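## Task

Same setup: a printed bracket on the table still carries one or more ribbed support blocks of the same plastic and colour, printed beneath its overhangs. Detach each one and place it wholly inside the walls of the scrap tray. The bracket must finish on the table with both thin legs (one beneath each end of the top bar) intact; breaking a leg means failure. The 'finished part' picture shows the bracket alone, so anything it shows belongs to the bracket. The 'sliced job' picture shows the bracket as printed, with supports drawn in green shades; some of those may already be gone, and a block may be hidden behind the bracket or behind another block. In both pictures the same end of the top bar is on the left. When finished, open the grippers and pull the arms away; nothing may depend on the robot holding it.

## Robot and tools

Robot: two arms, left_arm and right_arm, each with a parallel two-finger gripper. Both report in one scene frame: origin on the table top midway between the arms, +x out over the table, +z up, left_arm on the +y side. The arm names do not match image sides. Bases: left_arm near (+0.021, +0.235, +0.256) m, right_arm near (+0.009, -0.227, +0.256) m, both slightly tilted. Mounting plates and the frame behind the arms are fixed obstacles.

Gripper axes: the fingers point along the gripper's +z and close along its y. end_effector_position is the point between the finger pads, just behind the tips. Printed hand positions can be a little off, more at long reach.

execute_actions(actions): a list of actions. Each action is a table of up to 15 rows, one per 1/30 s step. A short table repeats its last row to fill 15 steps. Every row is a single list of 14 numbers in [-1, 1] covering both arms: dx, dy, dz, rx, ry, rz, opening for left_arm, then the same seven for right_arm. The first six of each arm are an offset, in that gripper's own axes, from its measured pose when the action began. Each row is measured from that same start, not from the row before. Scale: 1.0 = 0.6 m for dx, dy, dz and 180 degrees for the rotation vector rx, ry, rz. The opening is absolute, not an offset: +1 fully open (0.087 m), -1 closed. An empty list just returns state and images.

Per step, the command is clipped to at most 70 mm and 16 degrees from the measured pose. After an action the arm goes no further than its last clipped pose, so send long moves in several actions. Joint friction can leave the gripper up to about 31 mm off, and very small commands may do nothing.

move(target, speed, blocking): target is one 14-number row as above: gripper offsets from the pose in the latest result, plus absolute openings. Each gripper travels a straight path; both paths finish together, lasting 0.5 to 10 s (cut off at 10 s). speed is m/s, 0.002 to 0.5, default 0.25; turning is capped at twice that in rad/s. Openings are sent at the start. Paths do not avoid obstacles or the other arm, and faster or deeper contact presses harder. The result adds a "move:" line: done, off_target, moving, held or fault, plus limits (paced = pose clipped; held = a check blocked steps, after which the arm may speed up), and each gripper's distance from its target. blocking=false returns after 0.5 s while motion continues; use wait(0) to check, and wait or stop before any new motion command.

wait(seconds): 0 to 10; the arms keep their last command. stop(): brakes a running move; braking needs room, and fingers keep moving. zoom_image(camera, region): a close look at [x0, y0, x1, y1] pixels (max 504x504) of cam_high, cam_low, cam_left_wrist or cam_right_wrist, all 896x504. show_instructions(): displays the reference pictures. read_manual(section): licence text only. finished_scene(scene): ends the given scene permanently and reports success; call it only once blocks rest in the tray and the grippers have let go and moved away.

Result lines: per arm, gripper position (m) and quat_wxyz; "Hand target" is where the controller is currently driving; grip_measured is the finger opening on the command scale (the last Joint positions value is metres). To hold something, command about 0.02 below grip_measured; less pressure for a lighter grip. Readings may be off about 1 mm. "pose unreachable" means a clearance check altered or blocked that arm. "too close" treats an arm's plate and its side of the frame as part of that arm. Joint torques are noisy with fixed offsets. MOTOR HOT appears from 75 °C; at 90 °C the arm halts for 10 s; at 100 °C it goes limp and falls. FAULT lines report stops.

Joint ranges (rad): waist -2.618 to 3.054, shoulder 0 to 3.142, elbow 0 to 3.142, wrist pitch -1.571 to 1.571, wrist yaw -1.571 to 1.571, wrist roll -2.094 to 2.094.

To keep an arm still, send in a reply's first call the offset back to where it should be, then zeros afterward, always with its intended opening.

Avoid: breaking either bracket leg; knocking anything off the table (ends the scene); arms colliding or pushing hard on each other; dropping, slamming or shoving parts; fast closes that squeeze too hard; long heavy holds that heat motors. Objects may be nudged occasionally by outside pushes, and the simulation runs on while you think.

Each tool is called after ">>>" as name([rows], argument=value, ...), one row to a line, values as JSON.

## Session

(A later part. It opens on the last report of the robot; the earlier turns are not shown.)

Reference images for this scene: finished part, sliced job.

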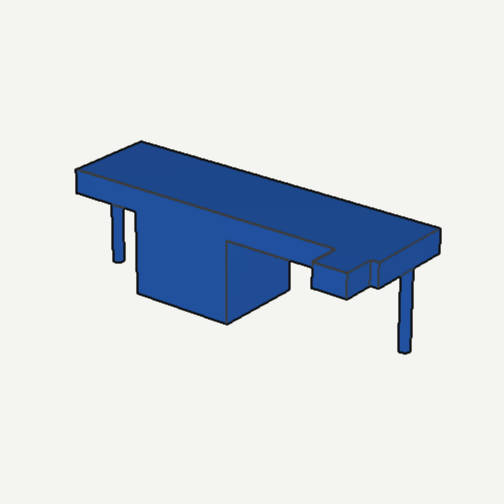

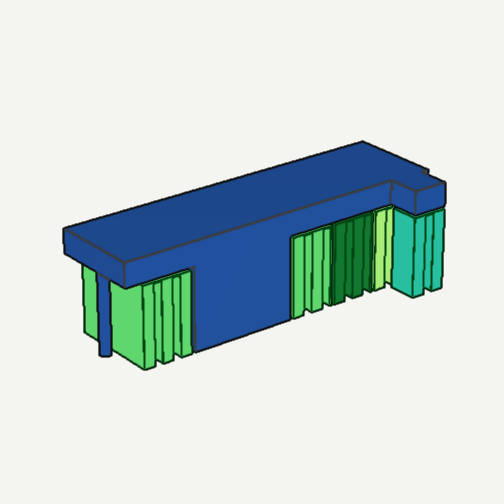

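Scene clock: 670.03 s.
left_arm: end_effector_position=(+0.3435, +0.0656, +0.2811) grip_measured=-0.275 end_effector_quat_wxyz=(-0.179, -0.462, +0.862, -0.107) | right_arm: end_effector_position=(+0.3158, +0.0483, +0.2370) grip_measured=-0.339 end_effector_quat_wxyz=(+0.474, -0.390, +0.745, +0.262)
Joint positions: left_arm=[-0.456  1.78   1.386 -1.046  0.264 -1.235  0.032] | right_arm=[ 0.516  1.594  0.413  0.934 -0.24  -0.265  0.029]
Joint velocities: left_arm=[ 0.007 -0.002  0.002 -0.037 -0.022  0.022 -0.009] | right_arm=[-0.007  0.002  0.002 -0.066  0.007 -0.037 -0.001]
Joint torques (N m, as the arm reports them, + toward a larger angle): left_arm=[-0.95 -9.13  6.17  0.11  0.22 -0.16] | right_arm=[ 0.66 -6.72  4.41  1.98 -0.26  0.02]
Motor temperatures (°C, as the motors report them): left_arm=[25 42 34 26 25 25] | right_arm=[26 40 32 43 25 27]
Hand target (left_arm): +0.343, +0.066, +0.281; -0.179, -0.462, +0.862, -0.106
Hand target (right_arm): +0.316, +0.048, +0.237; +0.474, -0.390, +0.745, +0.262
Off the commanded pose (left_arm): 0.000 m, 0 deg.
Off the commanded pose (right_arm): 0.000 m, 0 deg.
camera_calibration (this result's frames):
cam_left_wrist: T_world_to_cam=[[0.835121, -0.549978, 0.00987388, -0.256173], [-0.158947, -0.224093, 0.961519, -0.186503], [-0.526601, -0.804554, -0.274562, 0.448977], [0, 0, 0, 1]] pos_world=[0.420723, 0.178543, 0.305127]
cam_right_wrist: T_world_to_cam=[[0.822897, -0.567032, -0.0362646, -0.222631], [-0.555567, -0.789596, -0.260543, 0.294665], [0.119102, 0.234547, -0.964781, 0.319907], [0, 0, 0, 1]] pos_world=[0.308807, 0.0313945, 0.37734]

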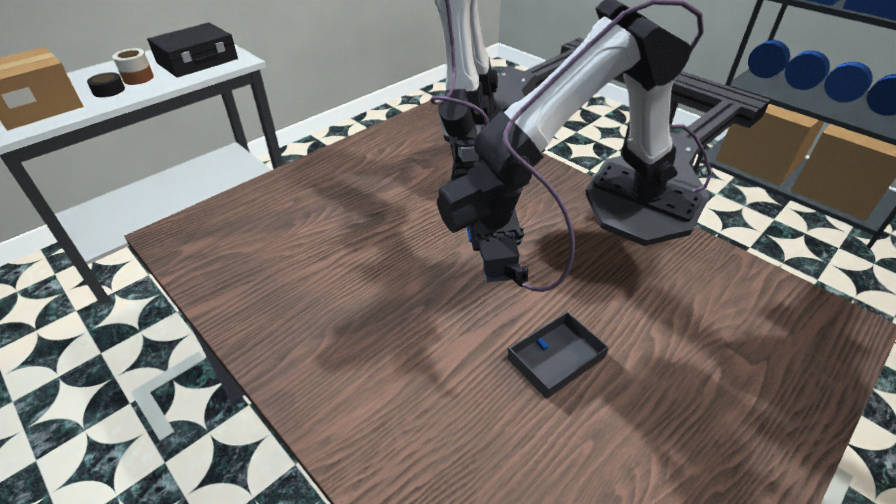

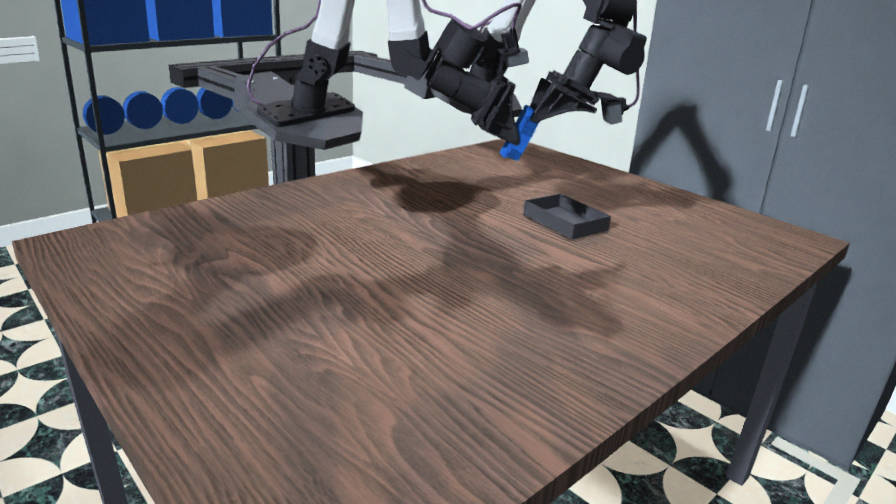

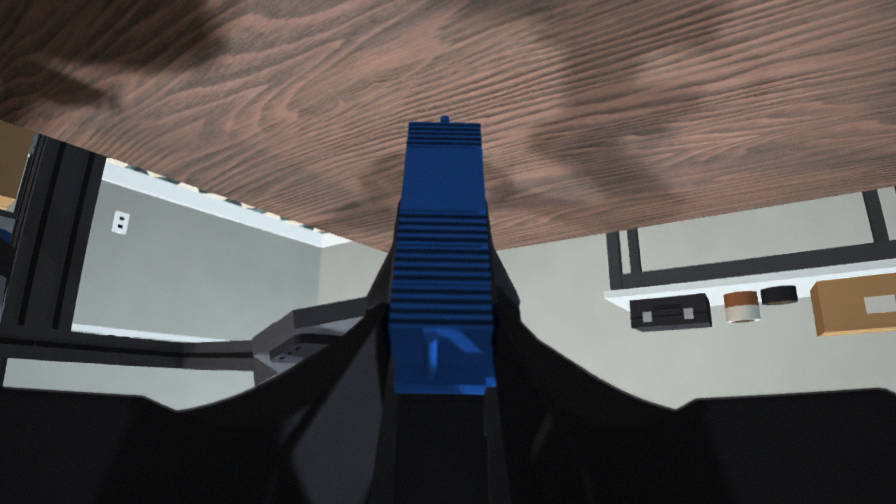

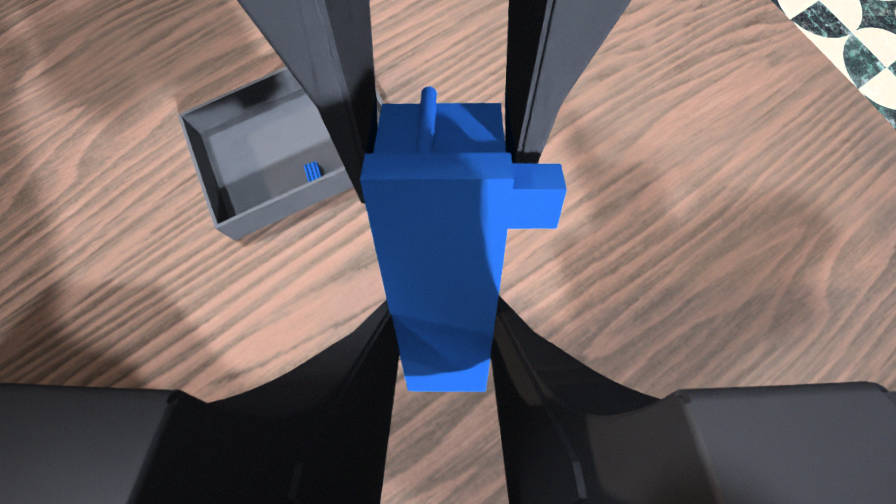

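>>> execute_actions([
  [[0,0,0,0,0,0,-0.29,0,0,0,0,0,0,-0.4],[0,0,0,0,0,0,-0.30,0,0,0,0,0,0,-0.4],[0,0,0,0,0,0,-0.31,0,0,0,0,0,0,-0.4],[0,0,0,0,0,0,-0.32,0,0,0,0,0,0,-0.4],[0,0,0,0,0,0,-0.33,0,0,0,0,0,0,-0.4],[0,0,0,0,0,0,-0.34,0,0,0,0,0,0,-0.4],[0,0,0,0,0,0,-0.35,0,0,0,0,0,0,-0.4],[0,0,0,0,0,0,-0.36,0,0,0,0,0,0,-0.4],[0,0,0,0,0,0,-0.37,0,0,0,0,0,0,-0.4],[0,0,0,0,0,0,-0.38,0,0,0,0,0,0,-0.4],[0,0,0,0,0,0,-0.39,0,0,0,0,0,0,-0.4],[0,0,0,0,0,0,-0.40,0,0,0,0,0,0,-0.4]],
])

Scene clock: 676.60 s.
left_arm: end_effector_position=(+0.3435, +0.0656, +0.2811) grip_measured=-0.363 end_effector_quat_wxyz=(-0.179, -0.461, +0.862, -0.107) | right_arm: end_effector_position=(+0.3158, +0.0483, +0.2370) grip_measured=-0.339 end_effector_quat_wxyz=(+0.474, -0.390, +0.745, +0.262)
Joint positions: left_arm=[-0.456  1.78   1.386 -1.046  0.264 -1.235  0.028] | right_arm=[ 0.516  1.594  0.413  0.934 -0.24  -0.265  0.029]
Joint velocities: left_arm=[-0.002  0.007 -0.032  0.051 -0.051 -0.022 -0.001] | right_arm=[-0.007 -0.007 -0.002 -0.007  0.051  0.022  0.001]
Joint torques (N m, as the arm reports them, + toward a larger angle): left_arm=[-0.95 -9.22  6.12  0.11  0.2  -0.16] | right_arm=[ 0.68 -6.81  4.46  1.97 -0.27  0.03]
Motor temperatures (°C, as the motors report them): left_arm=[25 43 34 26 25 25] | right_arm=[26 39 32 43 25 27]
Hand target (left_arm): +0.344, +0.066, +0.281; -0.179, -0.462, +0.862, -0.107
Hand target (right_arm): +0.316, +0.048, +0.237; +0.474, -0.390, +0.745, +0.262
Off the commanded pose (left_arm): 0.000 m, 0 deg.
Off the commanded pose (right_arm): 0.000 m, 0 deg.
camera_calibration (this result's frames):
cam_left_wrist: T_world_to_cam=[[0.834928, -0.550268, 0.010029, -0.256115], [-0.159153, -0.223961, 0.961515, -0.18644], [-0.526845, -0.804392, -0.274568, 0.449052], [0, 0, 0, 1]] pos_world=[0.420746, 0.178526, 0.305128]
cam_right_wrist: T_world_to_cam=[[0.822897, -0.567032, -0.0362646, -0.222631], [-0.555567, -0.789596, -0.260543, 0.294665], [0.119102, 0.234547, -0.964781, 0.319907], [0, 0, 0, 1]] pos_world=[0.308807, 0.0313945, 0.37734]

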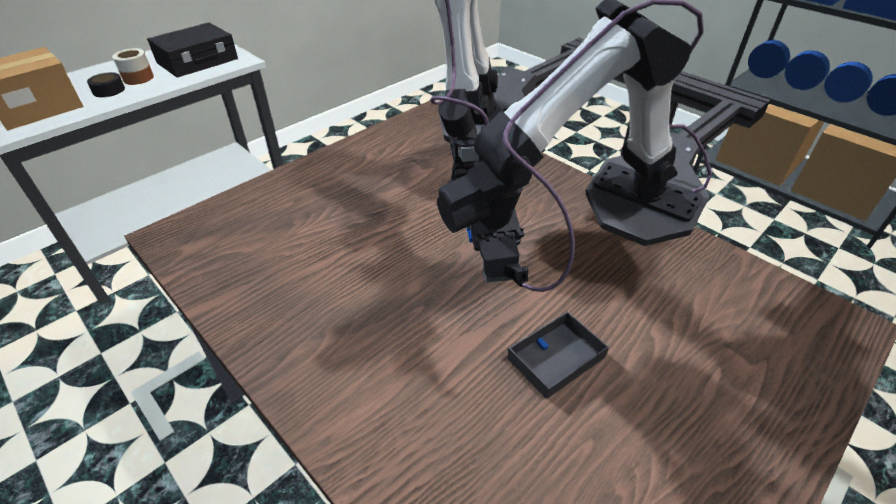

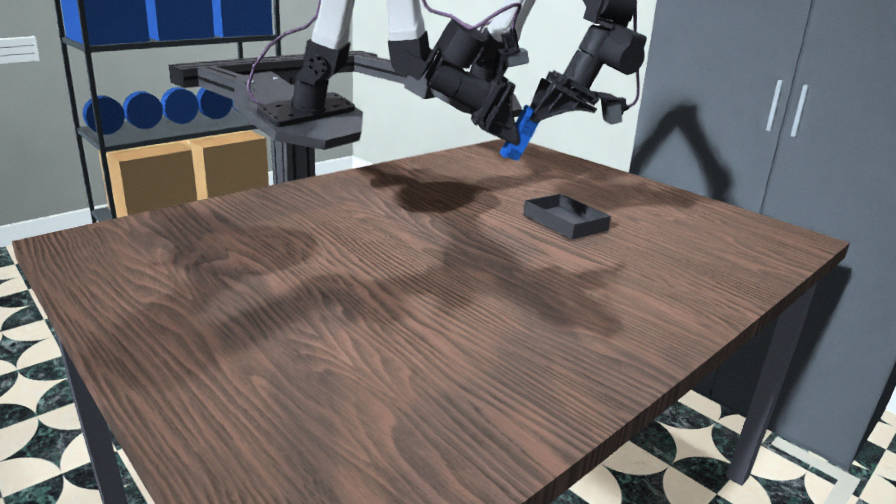

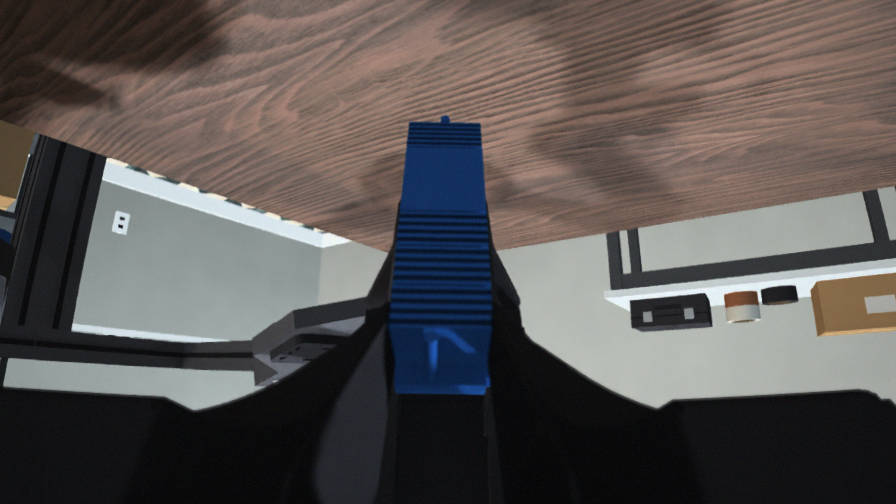

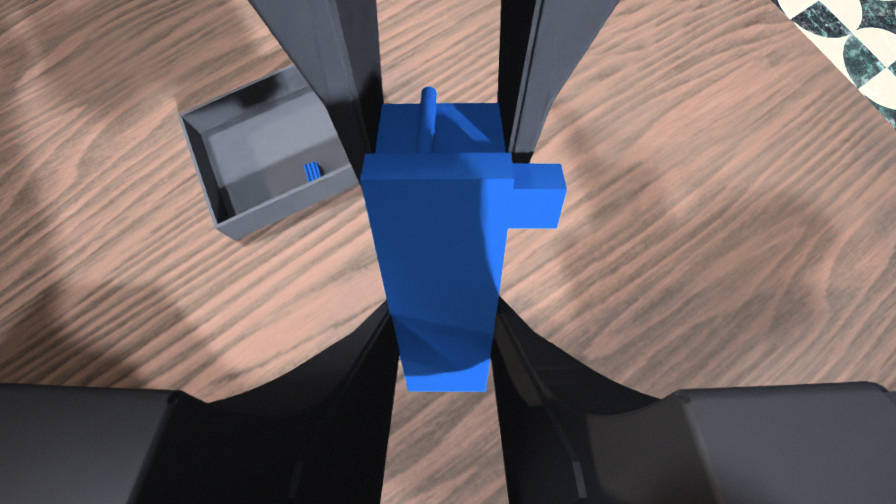

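>>> execute_actions([
  [[0,0.000416,0,0,0,0.00191,-0.42,0,0,0,0,0,0,-0.4],[0,0.000833,0,0,0,0.00382,-0.42,0,0,0,0,0,0,-0.4],[-0.00001,0.00125,0,0,0,0.00573,-0.42,0,0,0,0,0,0,-0.4],[-0.00002,0.00167,0,0,0,0.00764,-0.42,0,0,0,0,0,0,-0.4],[-0.00003,0.00208,0,0,0,0.00955,-0.42,0,0,0,0,0,0,-0.4],[-0.000045,0.0025,0,0,0,0.01146,-0.42,0,0,0,0,0,0,-0.4],[-0.00006,0.00291,0,0,0,0.01337,-0.42,0,0,0,0,0,0,-0.4],[-0.00008,0.00333,0,0,0,0.01528,-0.42,0,0,0,0,0,0,-0.4],[-0.0001,0.00375,0,0,0,0.01719,-0.42,0,0,0,0,0,0,-0.4],[-0.000125,0.00416,0,0,0,0.0191,-0.42,0,0,0,0,0,0,-0.4]],
])

Scene clock: 687.03 s.
left_arm: end_effector_position=(+0.3432, +0.0658, +0.2811) grip_measured=-0.363 end_effector_quat_wxyz=(-0.177, -0.452, +0.867, -0.110) | right_arm: end_effector_position=(+0.3158, +0.0483, +0.2371) grip_measured=-0.339 end_effector_quat_wxyz=(+0.474, -0.391, +0.744, +0.262)
Joint positions: left_arm=[-0.456  1.78   1.386 -1.045  0.265 -1.213  0.028] | right_arm=[ 0.516  1.594  0.413  0.934 -0.24  -0.265  0.029]
Joint velocities: left_arm=[-0.017  0.012  0.007 -0.007 -0.007 -0.022 -0.   ] | right_arm=[-0.002  0.012 -0.012 -0.022 -0.007  0.037 -0.001]
Joint torques (N m, as the arm reports them, + toward a larger angle): left_arm=[-1.01 -9.14  6.16  0.09  0.18  0.18] | right_arm=[ 0.58 -6.81  4.42  1.96 -0.26  0.05]
Motor temperatures (°C, as the motors report them): left_arm=[25 44 35 26 25 25] | right_arm=[26 39 32 43 25 27]
Hand target (left_arm): +0.341, +0.067, +0.281; -0.175, -0.436, +0.876, -0.112
Hand target (right_arm): +0.316, +0.048, +0.237; +0.474, -0.391, +0.744, +0.262
Off the commanded pose (left_arm): 0.002 m, 2 deg.
Off the commanded pose (right_arm): 0.000 m, 0 deg.
camera_calibration (this result's frames):
cam_left_wrist: T_world_to_cam=[[0.823719, -0.566603, 0.0211645, -0.253886], [-0.172393, -0.214714, 0.961342, -0.182483], [-0.540155, -0.795525, -0.274542, 0.453019], [0, 0, 0, 1]] pos_world=[0.422373, 0.177354, 0.305175]
cam_right_wrist: T_world_to_cam=[[0.823084, -0.566751, -0.0364179, -0.222602], [-0.555322, -0.789736, -0.260643, 0.294632], [0.118959, 0.234754, -0.964748, 0.319945], [0, 0, 0, 1]] pos_world=[0.308775, 0.0314129, 0.377353]

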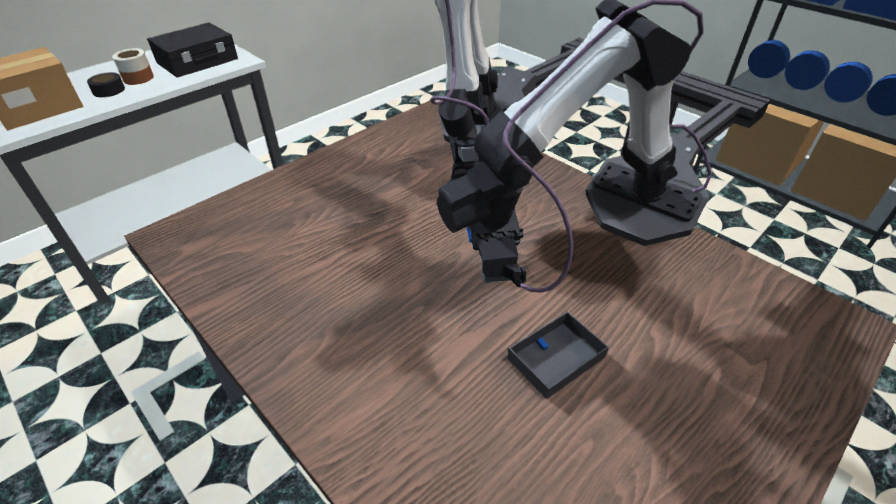

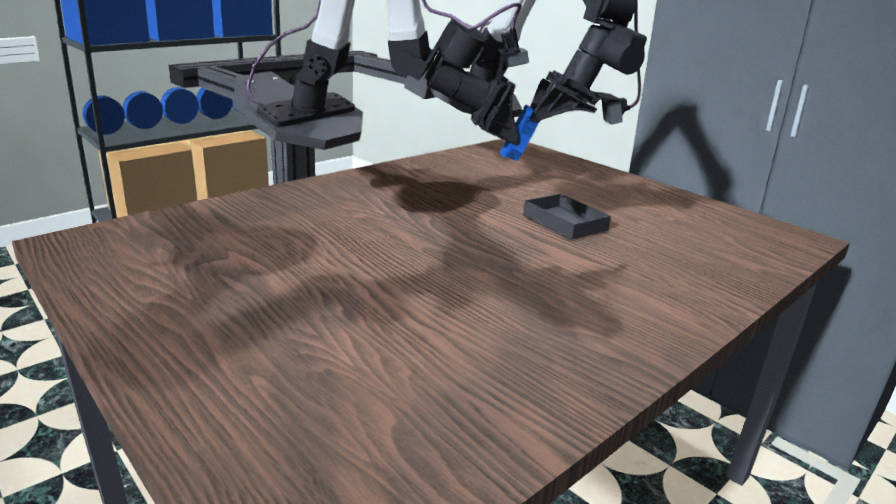

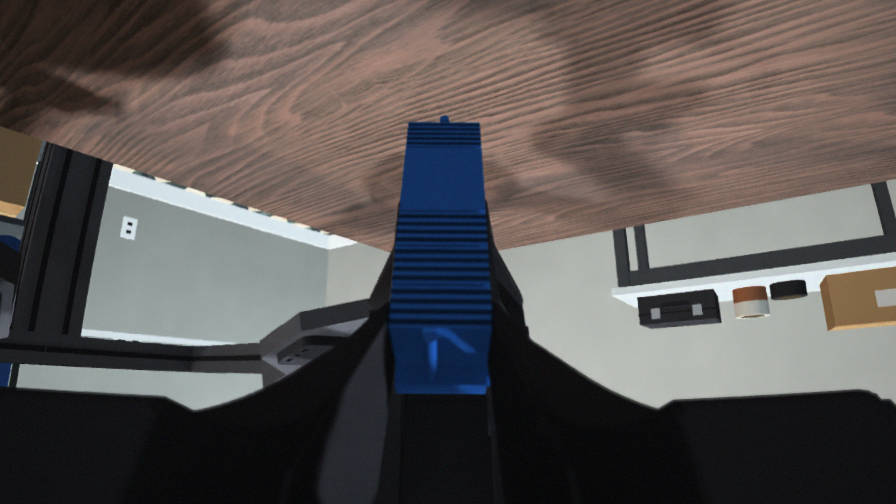

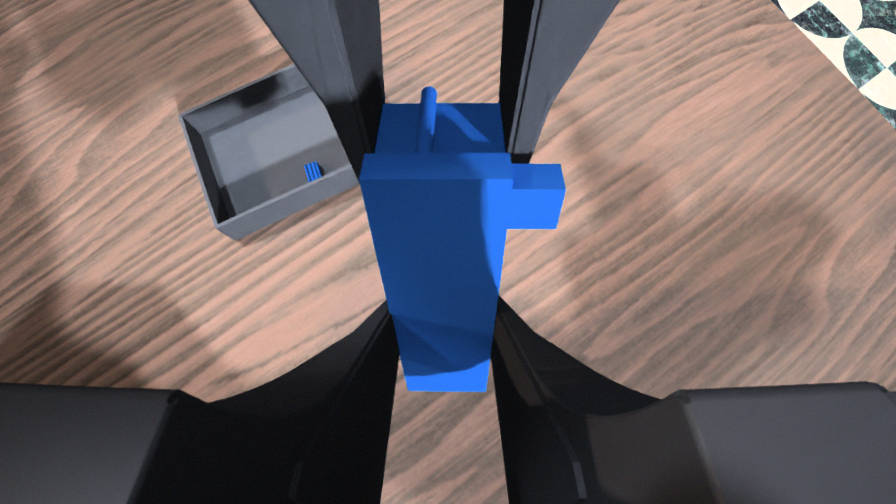

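>>> execute_actions([
  [[-0.00005,0.00277,0,0,0,0.01273,-0.42,0,0,0,0,0,0,-0.4],[-0.00007,0.00305,0,0,0,0.014,-0.42,0,0,0,0,0,0,-0.4],[-0.00008,0.00333,0,0,0,0.01528,-0.42,0,0,0,0,0,0,-0.4],[-0.0001,0.00361,0,0,0,0.01655,-0.42,0,0,0,0,0,0,-0.4],[-0.00011,0.00388,0,0,0,0.01783,-0.42,0,0,0,0,0,0,-0.4],[-0.000125,0.00416,0,0,0,0.0191,-0.42,0,0,0,0,0,0,-0.4],[-0.00014,0.00444,0,0,0,0.02037,-0.42,0,0,0,0,0,0,-0.4],[-0.00016,0.00471,0,0,0,0.02165,-0.42,0,0,0,0,0,0,-0.4],[-0.00018,0.00499,0,0,0,0.02292,-0.42,0,0,0,0,0,0,-0.4],[-0.0002,0.00527,0,0,0,0.02419,-0.42,0,0,0,0,0,0,-0.4],[-0.00022,0.00555,0,0,0,0.02546,-0.42,0,0,0,0,0,0,-0.4]],
])

Scene clock: 692.87 s.
left_arm: end_effector_position=(+0.3421, +0.0667, +0.2810) grip_measured=-0.363 end_effector_quat_wxyz=(-0.173, -0.428, +0.879, -0.116) | right_arm: end_effector_position=(+0.3158, +0.0483, +0.2371) grip_measured=-0.339 end_effector_quat_wxyz=(+0.474, -0.391, +0.744, +0.262)
Joint positions: left_arm=[-0.456  1.78   1.386 -1.041  0.267 -1.158  0.028] | right_arm=[ 0.516  1.594  0.413  0.934 -0.24  -0.266  0.029]
Joint velocities: left_arm=[ 0.007 -0.002 -0.012 -0.066 -0.051  0.095  0.   ] | right_arm=[-0.012 -0.002 -0.012  0.051 -0.022  0.007  0.001]
Joint torques (N m, as the arm reports them, + toward a larger angle): left_arm=[-0.75 -9.19  6.3   0.08  0.17 -0.13] | right_arm=[ 0.55 -6.86  4.43  1.99 -0.29  0.02]
Motor temperatures (°C, as the motors report them): left_arm=[25 45 35 26 25 25] | right_arm=[26 39 32 44 25 27]
Hand target (left_arm): +0.341, +0.068, +0.281; -0.172, -0.417, +0.885, -0.117
Hand target (right_arm): +0.316, +0.048, +0.237; +0.474, -0.391, +0.744, +0.262
Off the commanded pose (left_arm): 0.002 m, 1 deg.
Off the commanded pose (right_arm): 0.000 m, 0 deg.
camera_calibration (this result's frames):
cam_left_wrist: T_world_to_cam=[[0.794152, -0.605873, 0.047333, -0.247158], [-0.203928, -0.192309, 0.959912, -0.172685], [-0.572482, -0.771969, -0.276277, 0.463099], [0, 0, 0, 1]] pos_world=[0.426181, 0.174543, 0.305404]
cam_right_wrist: T_world_to_cam=[[0.823183, -0.566629, -0.0360709, -0.222738], [-0.555122, -0.789874, -0.260653, 0.294578], [0.119202, 0.234589, -0.964759, 0.319879], [0, 0, 0, 1]] pos_world=[0.30875, 0.0314297, 0.377354]

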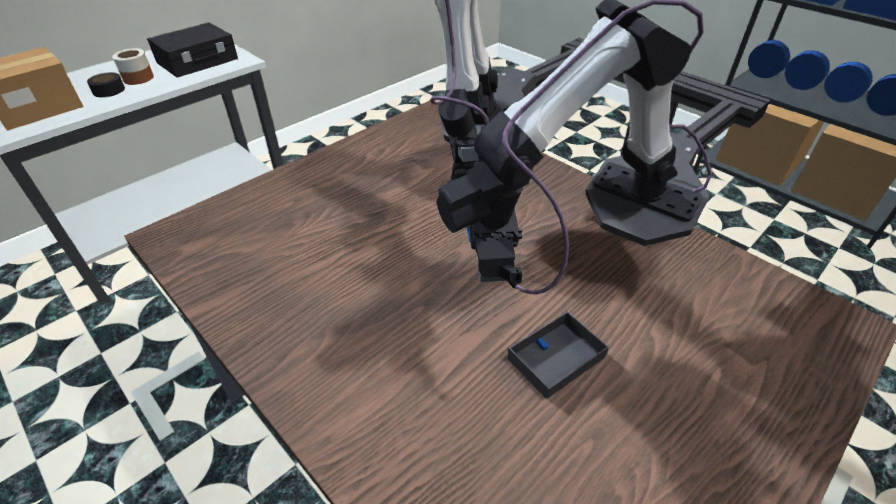

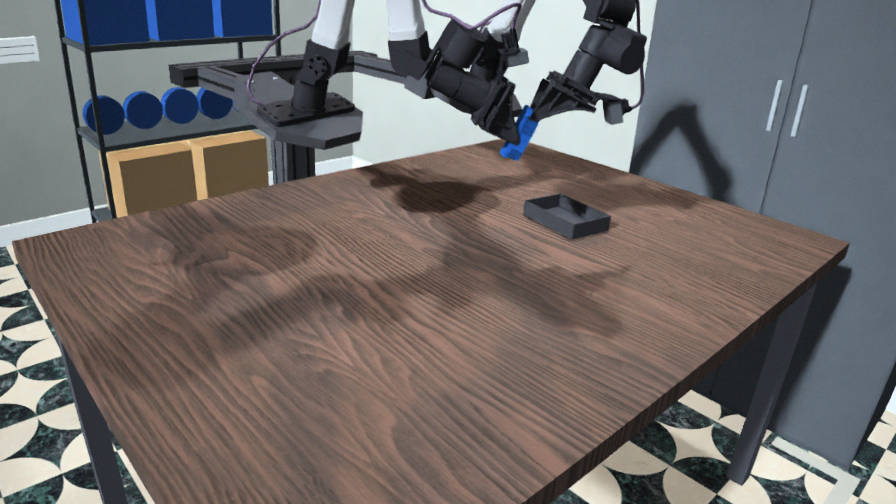

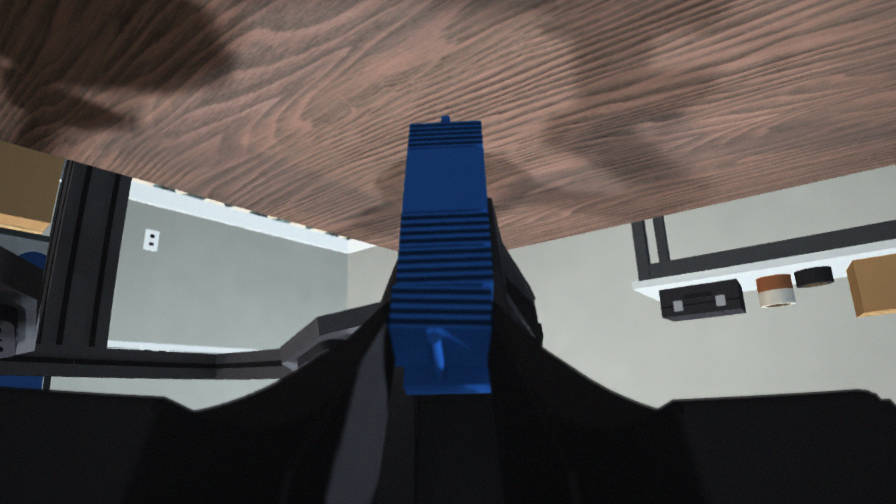

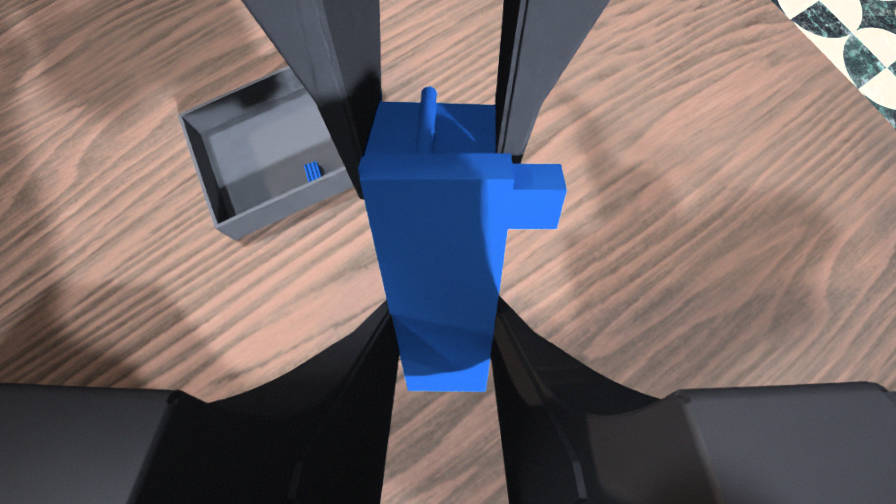

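>>> execute_actions([
  [[-0.00125,0,0.0027,0,0,0,-0.42,0,0,0,0,0,0,-0.4],[-0.0025,-0.0001,0.0055,0,0,0,-0.42,0,0,0,0,0,0,-0.4],[-0.00375,-0.0002,0.0082,0,0,0,-0.42,0,0,0,0,0,0,-0.4],[-0.005,-0.0002,0.0109,0,0,0,-0.42,0,0,0,0,0,0,-0.4],[-0.00625,-0.0003,0.0137,0,0,0,-0.42,0,0,0,0,0,0,-0.4],[-0.0075,-0.0004,0.0164,0,0,0,-0.42,0,0,0,0,0,0,-0.4],[-0.00875,-0.0004,0.0191,0,0,0,-0.42,0,0,0,0,0,0,-0.4],[-0.01,-0.0005,0.0218,0,0,0,-0.42,0,0,0,0,0,0,-0.4],[-0.01125,-0.0005,0.0246,0,0,0,-0.42,0,0,0,0,0,0,-0.4],[-0.0125,-0.0006,0.0273,0,0,0,-0.42,0,0,0,0,0,0,-0.4]],
])

Scene clock: 740.33 s.
left_arm: end_effector_position=(+0.3468, +0.0655, +0.2801) grip_measured=-0.363 end_effector_quat_wxyz=(-0.164, -0.422, +0.883, -0.125) | right_arm: end_effector_position=(+0.3161, +0.0479, +0.2369) grip_measured=-0.339 end_effector_quat_wxyz=(+0.474, -0.390, +0.745, +0.261)
Joint positions: left_arm=[-0.456  1.78   1.386 -1.018  0.267 -1.147  0.028] | right_arm=[ 0.516  1.594  0.413  0.933 -0.237 -0.266  0.029]
Joint velocities: left_arm=[-0.007  0.012 -0.017 -0.051  0.022  0.007  0.   ] | right_arm=[-0.007 -0.007 -0.007  0.022 -0.022  0.022 -0.002]
Joint torques (N m, as the arm reports them, + toward a larger angle): left_arm=[-0.21 -7.08  3.57  0.5   0.25 -0.21] | right_arm=[ 0.63 -6.89  4.45  1.95 -0.33  0.03]
Motor temperatures (°C, as the motors report them): left_arm=[25 47 36 26 25 25] | right_arm=[26 39 32 44 25 27]
Hand target (left_arm): +0.343, +0.066, +0.264; -0.173, -0.428, +0.879, -0.116
Hand target (right_arm): +0.316, +0.048, +0.237; +0.474, -0.391, +0.744, +0.262
Off the commanded pose (left_arm): 0.017 m, 2 deg.
Off the commanded pose (right_arm): 0.001 m, 0 deg.
camera_calibration (this result's frames):
cam_left_wrist: T_world_to_cam=[[0.78815, -0.611164, 0.072786, -0.256256], [-0.230183, -0.183013, 0.955784, -0.161399], [-0.57082, -0.770055, -0.284921, 0.466324], [0, 0, 0, 1]] pos_world=[0.431004, 0.172943, 0.30578]
cam_right_wrist: T_world_to_cam=[[0.821712, -0.568829, -0.0349607, -0.222923], [-0.557118, -0.788844, -0.259507, 0.294711], [0.120037, 0.232718, -0.965108, 0.319647], [0, 0, 0, 1]] pos_world=[0.308998, 0.0312884, 0.37718]

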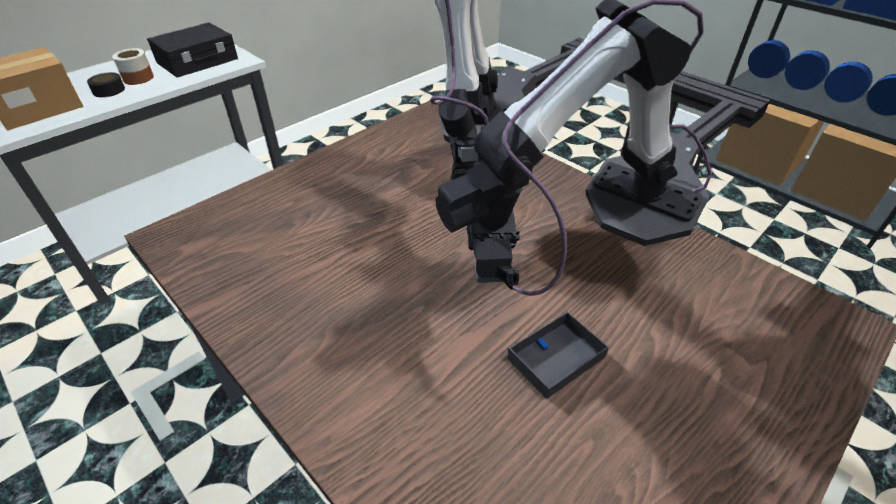

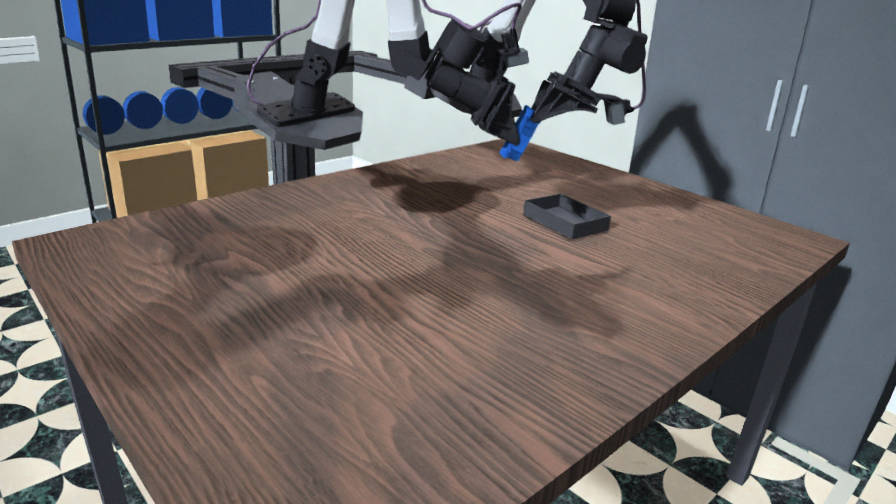

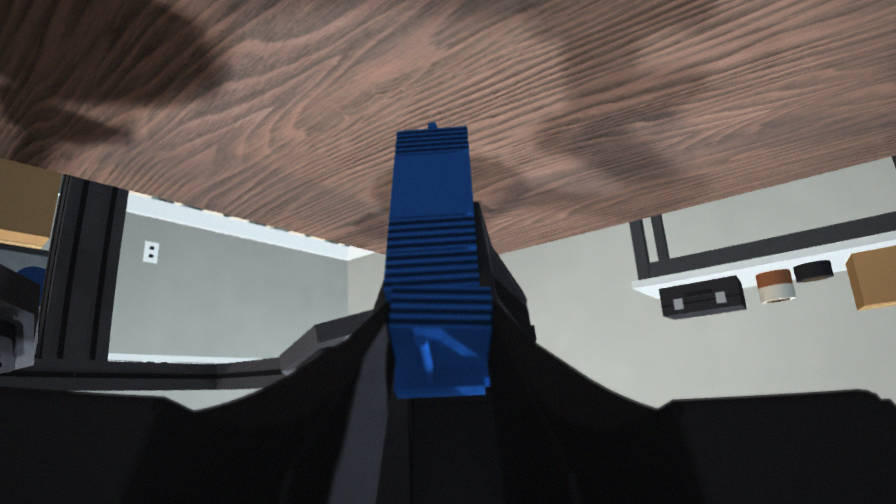

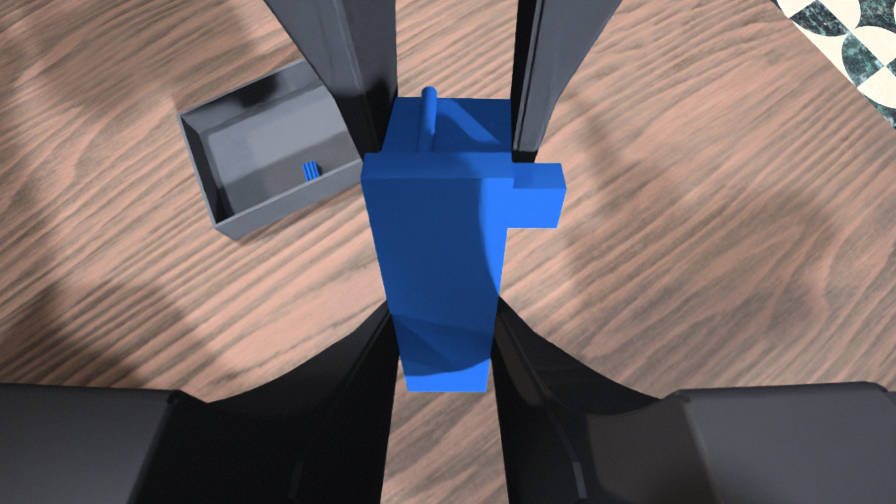

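>>> execute_actions([
  [[-0.0005,0.0223,0.0242,-0.0197,0.0046,-0.0082,-0.42,0,0,0,0,0,0,-0.4],[-0.0007,0.0224,0.0251,-0.0201,0.0047,-0.0083,-0.42,0,0,0,0,0,0,-0.4],[-0.0009,0.0226,0.026,-0.0206,0.0048,-0.0084,-0.42,0,0,0,0,0,0,-0.4],[-0.001,0.0227,0.0268,-0.021,0.0049,-0.0085,-0.42,0,0,0,0,0,0,-0.4],[-0.0012,0.0229,0.0277,-0.0215,0.005,-0.0086,-0.42,0,0,0,0,0,0,-0.4],[-0.0014,0.023,0.0286,-0.0219,0.0051,-0.0088,-0.42,0,0,0,0,0,0,-0.4],[-0.0015,0.0231,0.0294,-0.0224,0.0052,-0.0089,-0.42,0,0,0,0,0,0,-0.4],[-0.0017,0.0233,0.0303,-0.0228,0.0053,-0.009,-0.42,0,0,0,0,0,0,-0.4],[-0.0019,0.0234,0.0312,-0.0233,0.0054,-0.0091,-0.42,0,0,0,0,0,0,-0.4]],
])

Scene clock: 773.37 s.
left_arm: end_effector_position=(+0.3470, +0.0655, +0.2800) grip_measured=-0.363 end_effector_quat_wxyz=(-0.164, -0.424, +0.882, -0.124) | right_arm: end_effector_position=(+0.3162, +0.0478, +0.2368) grip_measured=-0.339 end_effector_quat_wxyz=(+0.474, -0.390, +0.745, +0.260)
Joint positions: left_arm=[-0.456  1.78   1.386 -1.017  0.266 -1.15   0.028] | right_arm=[ 0.516  1.594  0.413  0.933 -0.236 -0.266  0.029]
Joint velocities: left_arm=[-0.007  0.017 -0.002 -0.022  0.007  0.022  0.   ] | right_arm=[-0.002  0.002  0.017 -0.037  0.007 -0.037 -0.   ]
Joint torques (N m, as the arm reports them, + toward a larger angle): left_arm=[-1.08 -6.34  4.1   0.08  0.07 -0.23] | right_arm=[ 0.64 -6.69  4.46  1.97 -0.31  0.04]
Motor temperatures (°C, as the motors report them): left_arm=[25 45 34 26 25 25] | right_arm=[26 39 32 44 25 27]
Hand target (left_arm): +0.333, +0.069, +0.262; -0.188, -0.427, +0.879, -0.093
Hand target (right_arm): +0.316, +0.048, +0.237; +0.474, -0.390, +0.745, +0.261
Off the commanded pose (left_arm): 0.023 m, 5 deg.
Off the commanded pose (right_arm): 0.000 m, 0 deg.
camera_calibration (this result's frames):
cam_left_wrist: T_world_to_cam=[[0.790079, -0.608839, 0.0713506, -0.256818], [-0.229079, -0.185282, 0.955611, -0.161406], [-0.568594, -0.771353, -0.28586, 0.466038], [0, 0, 0, 1]] pos_world=[0.430918, 0.173213, 0.305787]
cam_right_wrist: T_world_to_cam=[[0.82115, -0.569668, -0.0344993, -0.223009], [-0.557854, -0.788423, -0.259209, 0.294812], [0.120463, 0.232095, -0.965205, 0.319535], [0, 0, 0, 1]] pos_world=[0.309094, 0.0312329, 0.377141]

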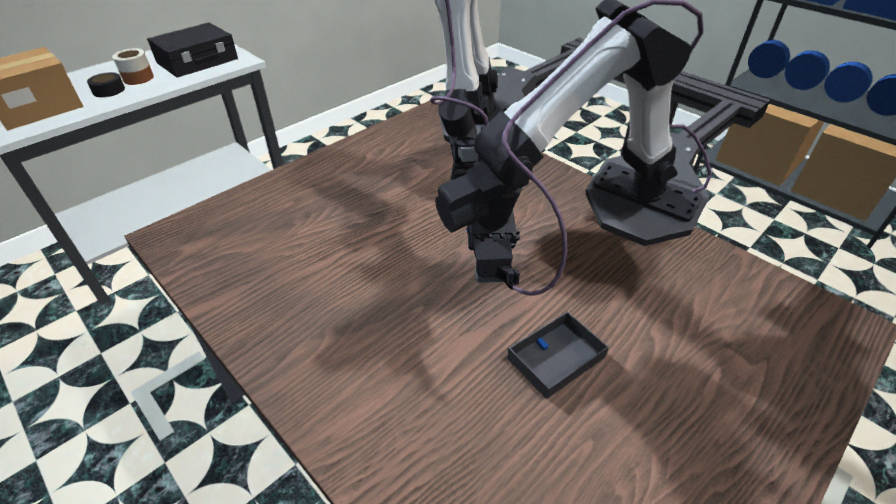

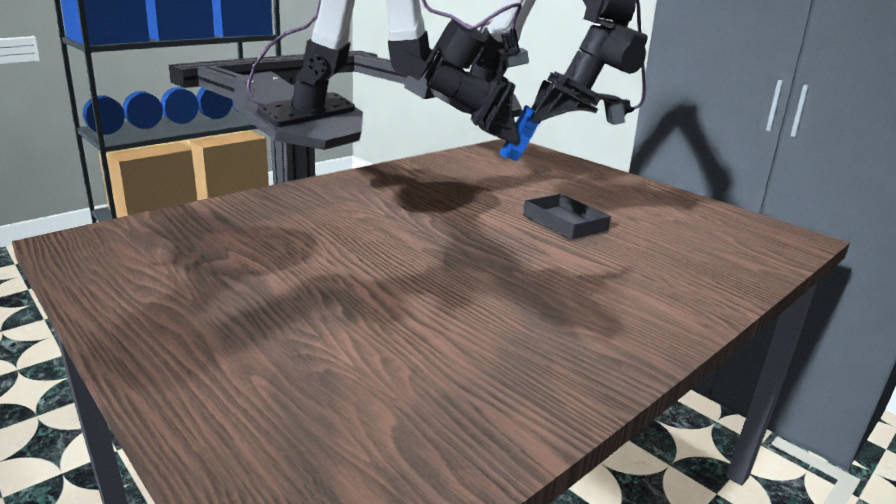

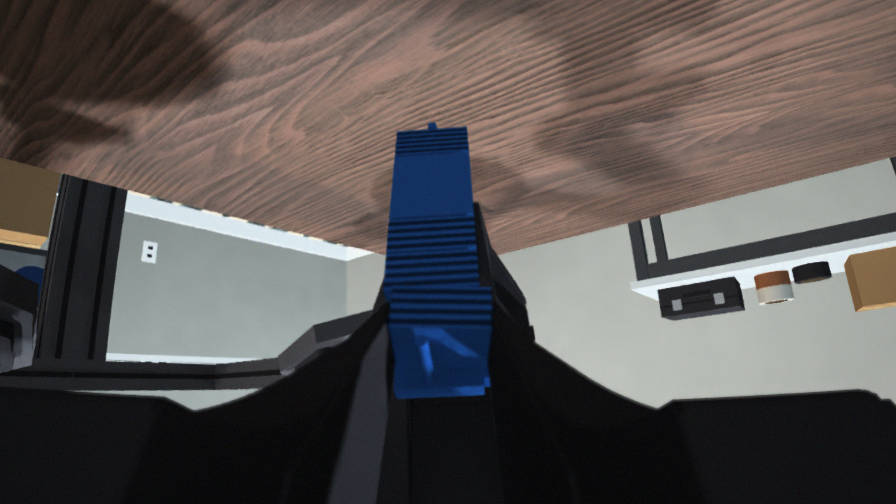

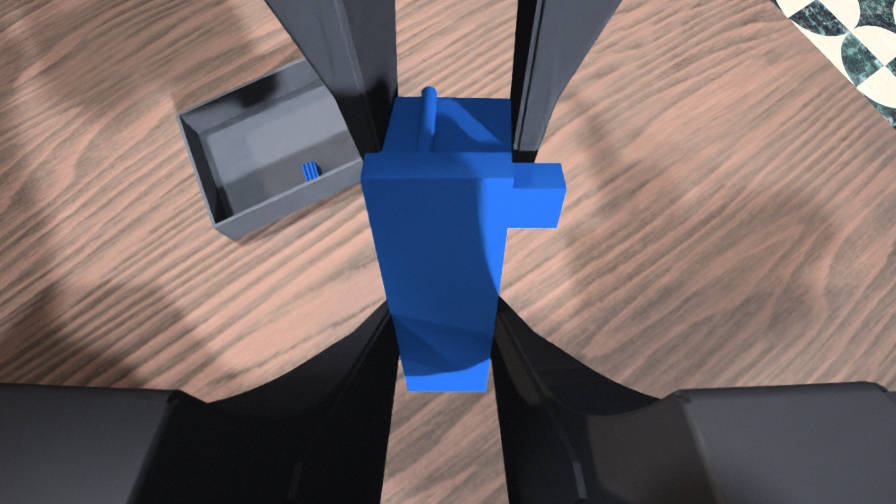

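>>> execute_actions([
  [[-0.0034,0.0238,0.0312,-0.0236,0.0054,-0.0081,-0.42,0,0,0,0,0,0,-0.4],[-0.005,0.024,0.0312,-0.0236,0.0054,-0.0081,-0.42,0,0,0,0,0,0,-0.4],[-0.0067,0.0241,0.0312,-0.0236,0.0054,-0.0081,-0.42,0,0,0,0,0,0,-0.4],[-0.0083,0.0243,0.0313,-0.0236,0.0054,-0.0081,-0.42,0,0,0,0,0,0,-0.4],[-0.01,0.0245,0.0313,-0.0236,0.0054,-0.0081,-0.42,0,0,0,0,0,0,-0.4],[-0.0116,0.0247,0.0313,-0.0236,0.0054,-0.0081,-0.42,0,0,0,0,0,0,-0.4],[-0.0133,0.0248,0.0313,-0.0236,0.0054,-0.0081,-0.42,0,0,0,0,0,0,-0.4],[-0.015,0.025,0.0314,-0.0236,0.0054,-0.0081,-0.42,0,0,0,0,0,0,-0.4],[-0.0166,0.0252,0.0314,-0.0236,0.0054,-0.0081,-0.42,0,0,0,0,0,0,-0.4],[-0.0183,0.0254,0.0314,-0.0236,0.0054,-0.0081,-0.42,0,0,0,0,0,0,-0.4],[-0.0199,0.0255,0.0314,-0.0236,0.0054,-0.0081,-0.42,0,0,0,0,0,0,-0.4],[-0.0216,0.0257,0.0315,-0.0236,0.0054,-0.0081,-0.42,0,0,0,0,0,0,-0.4]],
])

Scene clock: 783.80 s.
left_arm: end_effector_position=(+0.3456, +0.0699, +0.2710) grip_measured=-0.363 end_effector_quat_wxyz=(-0.174, -0.426, +0.880, -0.116) | right_arm: end_effector_position=(+0.3132, +0.0463, +0.2326) grip_measured=-0.339 end_effector_quat_wxyz=(+0.465, -0.392, +0.750, +0.260)
Joint positions: left_arm=[-0.44   1.807  1.386 -1.02   0.27  -1.138  0.028] | right_arm=[ 0.516  1.594  0.413  0.912 -0.236 -0.266  0.029]
Joint velocities: left_arm=[ 0.037  0.032 -0.007  0.081  0.007  0.051  0.001] | right_arm=[-0.022  0.002  0.007  0.022  0.022 -0.022  0.   ]
Joint torques (N m, as the arm reports them, + toward a larger angle): left_arm=[ 0.19 -6.89  5.37  0.01  0.02 -0.07] | right_arm=[ 0.59 -6.79  4.46  2.22 -0.26  0.02]
Motor temperatures (°C, as the motors report them): left_arm=[25 44 34 26 25 25] | right_arm=[26 39 32 44 25 27]
Hand target (left_arm): +0.339, +0.077, +0.257; -0.188, -0.428, +0.879, -0.093
Hand target (right_arm): +0.316, +0.048, +0.237; +0.474, -0.390, +0.745, +0.260
Off the commanded pose (left_arm): 0.018 m, 3 deg.
Off the commanded pose (right_arm): 0.005 m, 1 deg.
camera_calibration (this result's frames):
cam_left_wrist: T_world_to_cam=[[0.792011, -0.608716, 0.0467161, -0.246394], [-0.202917, -0.190304, 0.960525, -0.162441], [-0.575797, -0.770227, -0.274242, 0.465227], [0, 0, 0, 1]] pos_world=[0.430061, 0.177433, 0.295124]
cam_right_wrist: T_world_to_cam=[[0.822366, -0.567473, -0.041096, -0.220468], [-0.559479, -0.793419, -0.239727, 0.287107], [0.103432, 0.220136, -0.96997, 0.323201], [0, 0, 0, 1]] pos_world=[0.308507, 0.0315385, 0.373263]

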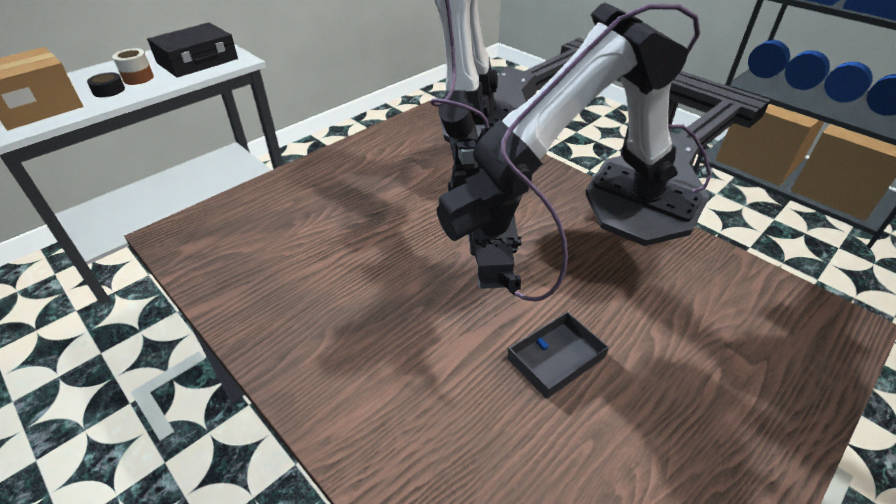

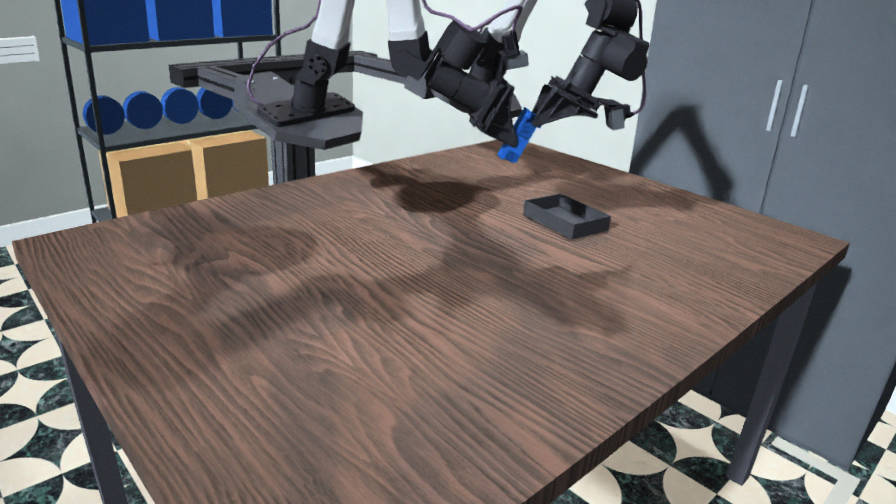

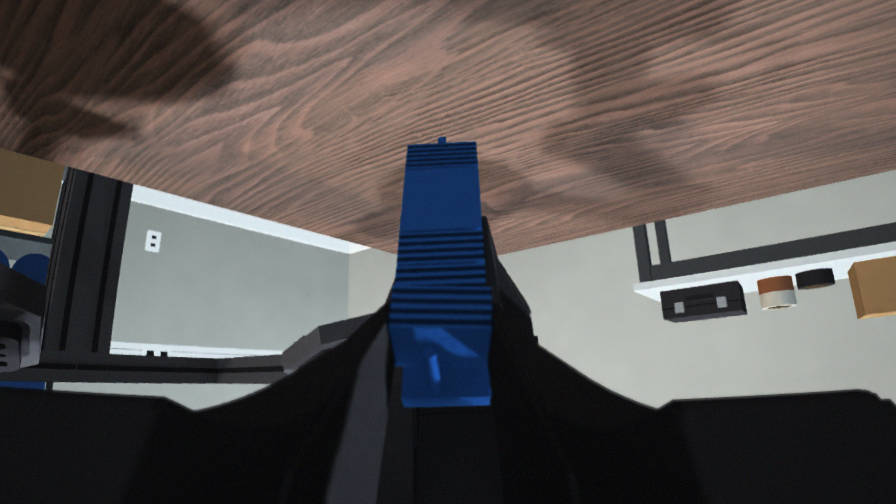

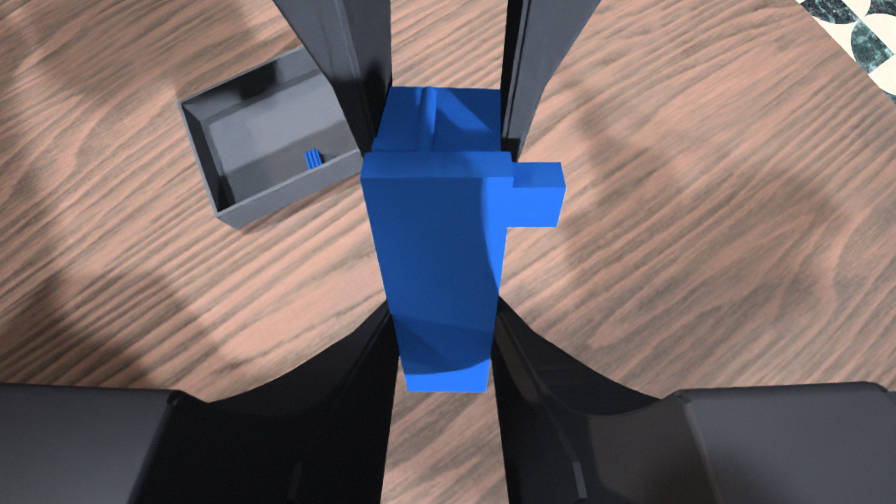

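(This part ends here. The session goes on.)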